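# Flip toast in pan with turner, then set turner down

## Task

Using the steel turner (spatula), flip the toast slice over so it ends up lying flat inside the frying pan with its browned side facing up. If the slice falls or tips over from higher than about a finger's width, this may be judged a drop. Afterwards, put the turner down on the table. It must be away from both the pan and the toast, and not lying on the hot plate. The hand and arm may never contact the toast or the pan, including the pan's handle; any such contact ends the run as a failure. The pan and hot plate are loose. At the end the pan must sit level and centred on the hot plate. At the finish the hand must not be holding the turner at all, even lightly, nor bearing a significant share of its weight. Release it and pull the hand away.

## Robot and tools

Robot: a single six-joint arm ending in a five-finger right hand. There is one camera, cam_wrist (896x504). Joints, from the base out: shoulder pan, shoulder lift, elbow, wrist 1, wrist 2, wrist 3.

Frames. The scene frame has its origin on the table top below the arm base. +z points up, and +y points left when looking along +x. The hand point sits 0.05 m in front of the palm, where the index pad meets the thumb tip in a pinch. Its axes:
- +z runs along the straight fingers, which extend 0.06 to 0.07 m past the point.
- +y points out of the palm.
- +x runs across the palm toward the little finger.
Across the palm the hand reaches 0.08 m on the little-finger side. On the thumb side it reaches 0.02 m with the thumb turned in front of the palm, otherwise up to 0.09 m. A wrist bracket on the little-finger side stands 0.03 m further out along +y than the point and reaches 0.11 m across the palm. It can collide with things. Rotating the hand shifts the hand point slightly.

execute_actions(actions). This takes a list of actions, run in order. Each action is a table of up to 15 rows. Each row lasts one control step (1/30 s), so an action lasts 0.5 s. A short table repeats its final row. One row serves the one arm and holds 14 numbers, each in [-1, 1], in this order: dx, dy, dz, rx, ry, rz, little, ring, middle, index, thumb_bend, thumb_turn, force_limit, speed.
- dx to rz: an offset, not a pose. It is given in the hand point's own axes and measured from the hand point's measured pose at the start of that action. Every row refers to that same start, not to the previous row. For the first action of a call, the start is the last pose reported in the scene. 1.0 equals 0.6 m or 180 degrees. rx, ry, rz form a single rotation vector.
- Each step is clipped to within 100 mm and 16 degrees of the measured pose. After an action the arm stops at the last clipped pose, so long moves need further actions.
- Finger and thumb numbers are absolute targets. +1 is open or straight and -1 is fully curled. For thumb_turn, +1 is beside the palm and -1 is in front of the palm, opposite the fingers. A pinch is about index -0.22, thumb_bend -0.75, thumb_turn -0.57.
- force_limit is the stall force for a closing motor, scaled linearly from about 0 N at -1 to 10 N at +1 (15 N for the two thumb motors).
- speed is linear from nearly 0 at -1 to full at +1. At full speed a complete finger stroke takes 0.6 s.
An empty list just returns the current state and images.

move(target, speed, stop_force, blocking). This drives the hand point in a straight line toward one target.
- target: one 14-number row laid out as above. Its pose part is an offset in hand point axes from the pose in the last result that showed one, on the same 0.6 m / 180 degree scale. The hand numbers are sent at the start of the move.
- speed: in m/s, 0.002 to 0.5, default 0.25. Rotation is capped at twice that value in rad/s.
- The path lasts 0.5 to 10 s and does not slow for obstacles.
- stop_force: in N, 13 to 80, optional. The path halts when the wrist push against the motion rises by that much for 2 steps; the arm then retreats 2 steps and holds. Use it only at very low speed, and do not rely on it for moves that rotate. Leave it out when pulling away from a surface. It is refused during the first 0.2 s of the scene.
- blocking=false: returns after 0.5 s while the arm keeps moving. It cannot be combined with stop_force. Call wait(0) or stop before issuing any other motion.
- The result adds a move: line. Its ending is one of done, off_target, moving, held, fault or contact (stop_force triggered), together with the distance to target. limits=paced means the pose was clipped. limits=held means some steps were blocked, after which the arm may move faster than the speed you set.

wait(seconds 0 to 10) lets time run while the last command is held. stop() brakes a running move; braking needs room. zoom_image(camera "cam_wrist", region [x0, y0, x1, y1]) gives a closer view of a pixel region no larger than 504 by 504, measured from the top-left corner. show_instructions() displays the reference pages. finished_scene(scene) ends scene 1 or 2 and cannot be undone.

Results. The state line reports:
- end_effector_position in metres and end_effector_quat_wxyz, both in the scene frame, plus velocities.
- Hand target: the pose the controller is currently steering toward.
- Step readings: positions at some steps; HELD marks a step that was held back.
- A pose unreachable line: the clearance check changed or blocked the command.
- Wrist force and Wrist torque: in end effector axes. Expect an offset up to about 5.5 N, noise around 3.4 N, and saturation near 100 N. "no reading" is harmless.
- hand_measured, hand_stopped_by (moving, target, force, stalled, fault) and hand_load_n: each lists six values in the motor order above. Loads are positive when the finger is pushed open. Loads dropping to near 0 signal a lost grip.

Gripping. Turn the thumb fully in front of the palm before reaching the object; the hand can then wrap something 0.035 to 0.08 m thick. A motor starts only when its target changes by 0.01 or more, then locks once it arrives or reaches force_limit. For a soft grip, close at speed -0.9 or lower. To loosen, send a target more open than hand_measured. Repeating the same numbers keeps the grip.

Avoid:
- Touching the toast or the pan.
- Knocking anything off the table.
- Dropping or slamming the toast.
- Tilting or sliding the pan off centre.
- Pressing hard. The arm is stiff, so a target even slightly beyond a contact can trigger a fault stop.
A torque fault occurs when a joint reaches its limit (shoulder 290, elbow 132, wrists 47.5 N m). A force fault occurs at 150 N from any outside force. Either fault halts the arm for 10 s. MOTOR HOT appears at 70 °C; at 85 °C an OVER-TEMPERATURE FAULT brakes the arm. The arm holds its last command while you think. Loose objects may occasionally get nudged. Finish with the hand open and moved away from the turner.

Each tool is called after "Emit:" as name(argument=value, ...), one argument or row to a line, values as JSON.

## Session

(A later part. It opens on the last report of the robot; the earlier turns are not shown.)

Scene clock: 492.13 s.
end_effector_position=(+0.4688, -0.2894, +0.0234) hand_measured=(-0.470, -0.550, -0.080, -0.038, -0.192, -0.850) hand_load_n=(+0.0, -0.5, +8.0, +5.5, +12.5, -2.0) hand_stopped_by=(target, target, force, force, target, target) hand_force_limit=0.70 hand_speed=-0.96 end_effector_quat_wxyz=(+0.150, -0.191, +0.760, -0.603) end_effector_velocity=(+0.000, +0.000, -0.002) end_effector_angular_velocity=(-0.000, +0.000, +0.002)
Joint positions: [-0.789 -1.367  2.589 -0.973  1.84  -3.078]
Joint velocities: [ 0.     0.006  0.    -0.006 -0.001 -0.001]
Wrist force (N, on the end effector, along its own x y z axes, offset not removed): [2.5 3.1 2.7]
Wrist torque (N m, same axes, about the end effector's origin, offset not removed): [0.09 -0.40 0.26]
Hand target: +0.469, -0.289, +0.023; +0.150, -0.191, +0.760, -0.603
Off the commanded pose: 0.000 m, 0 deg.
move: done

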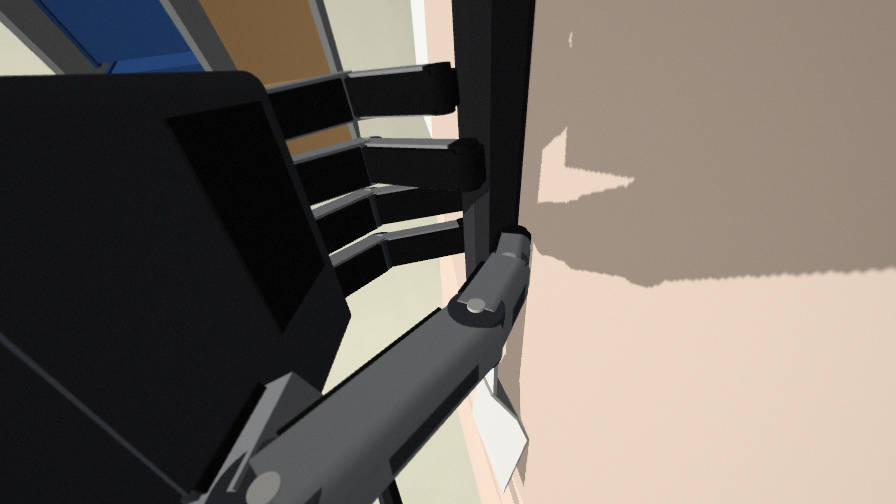

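Blade is touching. Release gently.

Emit:
execute_actions(
  actions=[
    [[0,0.002,0.0005,0,0,0,-0.47,-0.55,0.03,0.07,-0.2,-0.85,0.7,-0.8]],
    [[0,0,0,0,0,0,-0.75,-0.75,0.35,0.35,-0.1,-0.85,0.7,-0.3]],
    [[0,0,0,0,0,0,-0.75,-0.75,0.35,0.35,-0.1,-0.85,0.7,-0.3]],
  ],
)

Emit:
move(
  target=[0,-0.195,-0.046,0,0,0,-0.75,-0.75,0.35,0.35,-0.1,-0.85,0.7,-0.3],
  speed=0.2,
)

Scene clock: 495.43 s.
end_effector_position=(+0.4688, -0.2894, +0.0221) hand_measured=(-0.750, -0.750, +0.350, +0.350, -0.100, -0.850) hand_load_n=(+0.0, +0.0, +0.0, +0.0, +0.0, +0.0) hand_stopped_by=(target, target, target, target, target, target) hand_force_limit=0.70 hand_speed=-0.30 end_effector_quat_wxyz=(+0.150, -0.191, +0.760, -0.603) end_effector_velocity=(+0.000, +0.000, -0.000) end_effector_angular_velocity=(+0.001, -0.001, +0.002)
Joint positions: [-0.789 -1.363  2.589 -0.977  1.84  -3.078]
Joint velocities: [-0.     0.     0.     0.    -0.002  0.   ]
Wrist force (N, on the end effector, along its own x y z axes, offset not removed): [-1.4 3.4 1.5]
Wrist torque (N m, same axes, about the end effector's origin, offset not removed): [0.40 0.14 0.01]
Hand target: +0.469, -0.289, +0.022; +0.150, -0.191, +0.760, -0.603
Off the commanded pose: 0.000 m, 0 deg.
Step readings (end_effector_position; steps 1 to 15: 1st action; 16 to 30: 2nd action; 31 to 45: 3rd action):
0: (+0.4688, -0.2894, +0.0232)
1: (+0.4688, -0.2894, +0.0232)
2: (+0.4688, -0.2894, +0.0230)
4: (+0.4688, -0.2894, +0.0226)
8: (+0.4688, -0.2894, +0.0222)
15: (+0.4688, -0.2894, +0.0221)
16: (+0.4688, -0.2894, +0.0221)
17: (+0.4688, -0.2894, +0.0221)
19: (+0.4688, -0.2894, +0.0221)
23: (+0.4688, -0.2894, +0.0221)
30: (+0.4688, -0.2894, +0.0221)
31: (+0.4688, -0.2894, +0.0221)
32: (+0.4688, -0.2894, +0.0221)
34: (+0.4688, -0.2894, +0.0221)
38: (+0.4688, -0.2894, +0.0221)
45: end_effector_position above

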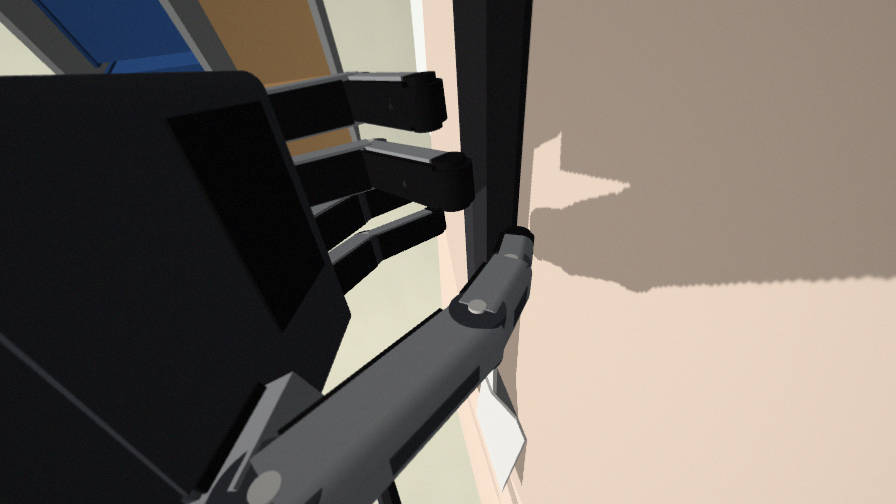

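Scene clock: 496.57 s.
end_effector_position=(+0.4689, -0.2891, +0.1425) hand_measured=(-0.750, -0.750, +0.350, +0.350, -0.100, -0.850) hand_load_n=(+0.0, +0.0, +0.0, +0.0, +0.0, +0.0) hand_stopped_by=(target, target, target, target, target, target) hand_force_limit=0.70 hand_speed=-0.30 end_effector_quat_wxyz=(+0.150, -0.191, +0.760, -0.603) end_effector_velocity=(-0.000, -0.000, +0.001) end_effector_angular_velocity=(+0.001, +0.002, -0.000)
Joint positions: [-0.789 -1.666  2.512 -0.597  1.84  -3.078]
Joint velocities: [-0.    -0.002 -0.002  0.007  0.    -0.   ]
Wrist force (N, on the end effector, along its own x y z axes, offset not removed): [-1.1 1.8 1.0]
Wrist torque (N m, same axes, about the end effector's origin, offset not removed): [0.15 0.07 0.10]
Hand target: +0.469, -0.289, +0.143; +0.150, -0.191, +0.760, -0.603
Off the commanded pose: 0.000 m, 0 deg.
move: done

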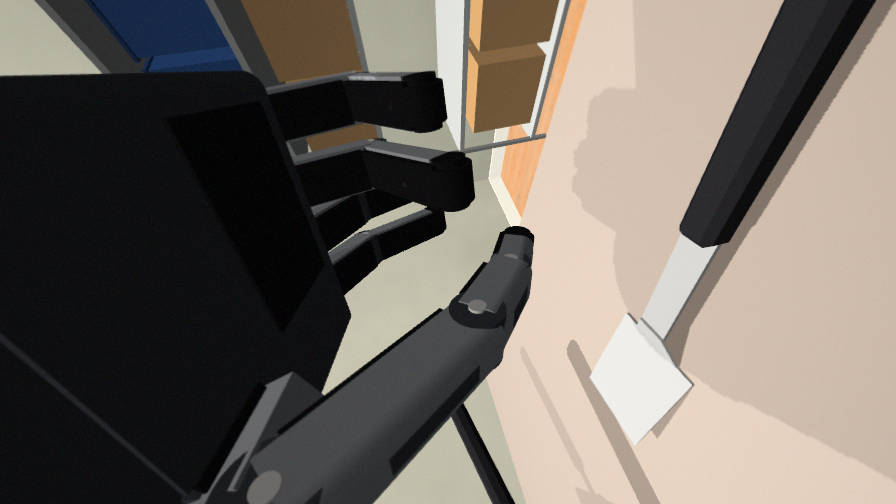

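Emit:
finished_scene(
  scene=2,
)

The scene is finished: the task was done.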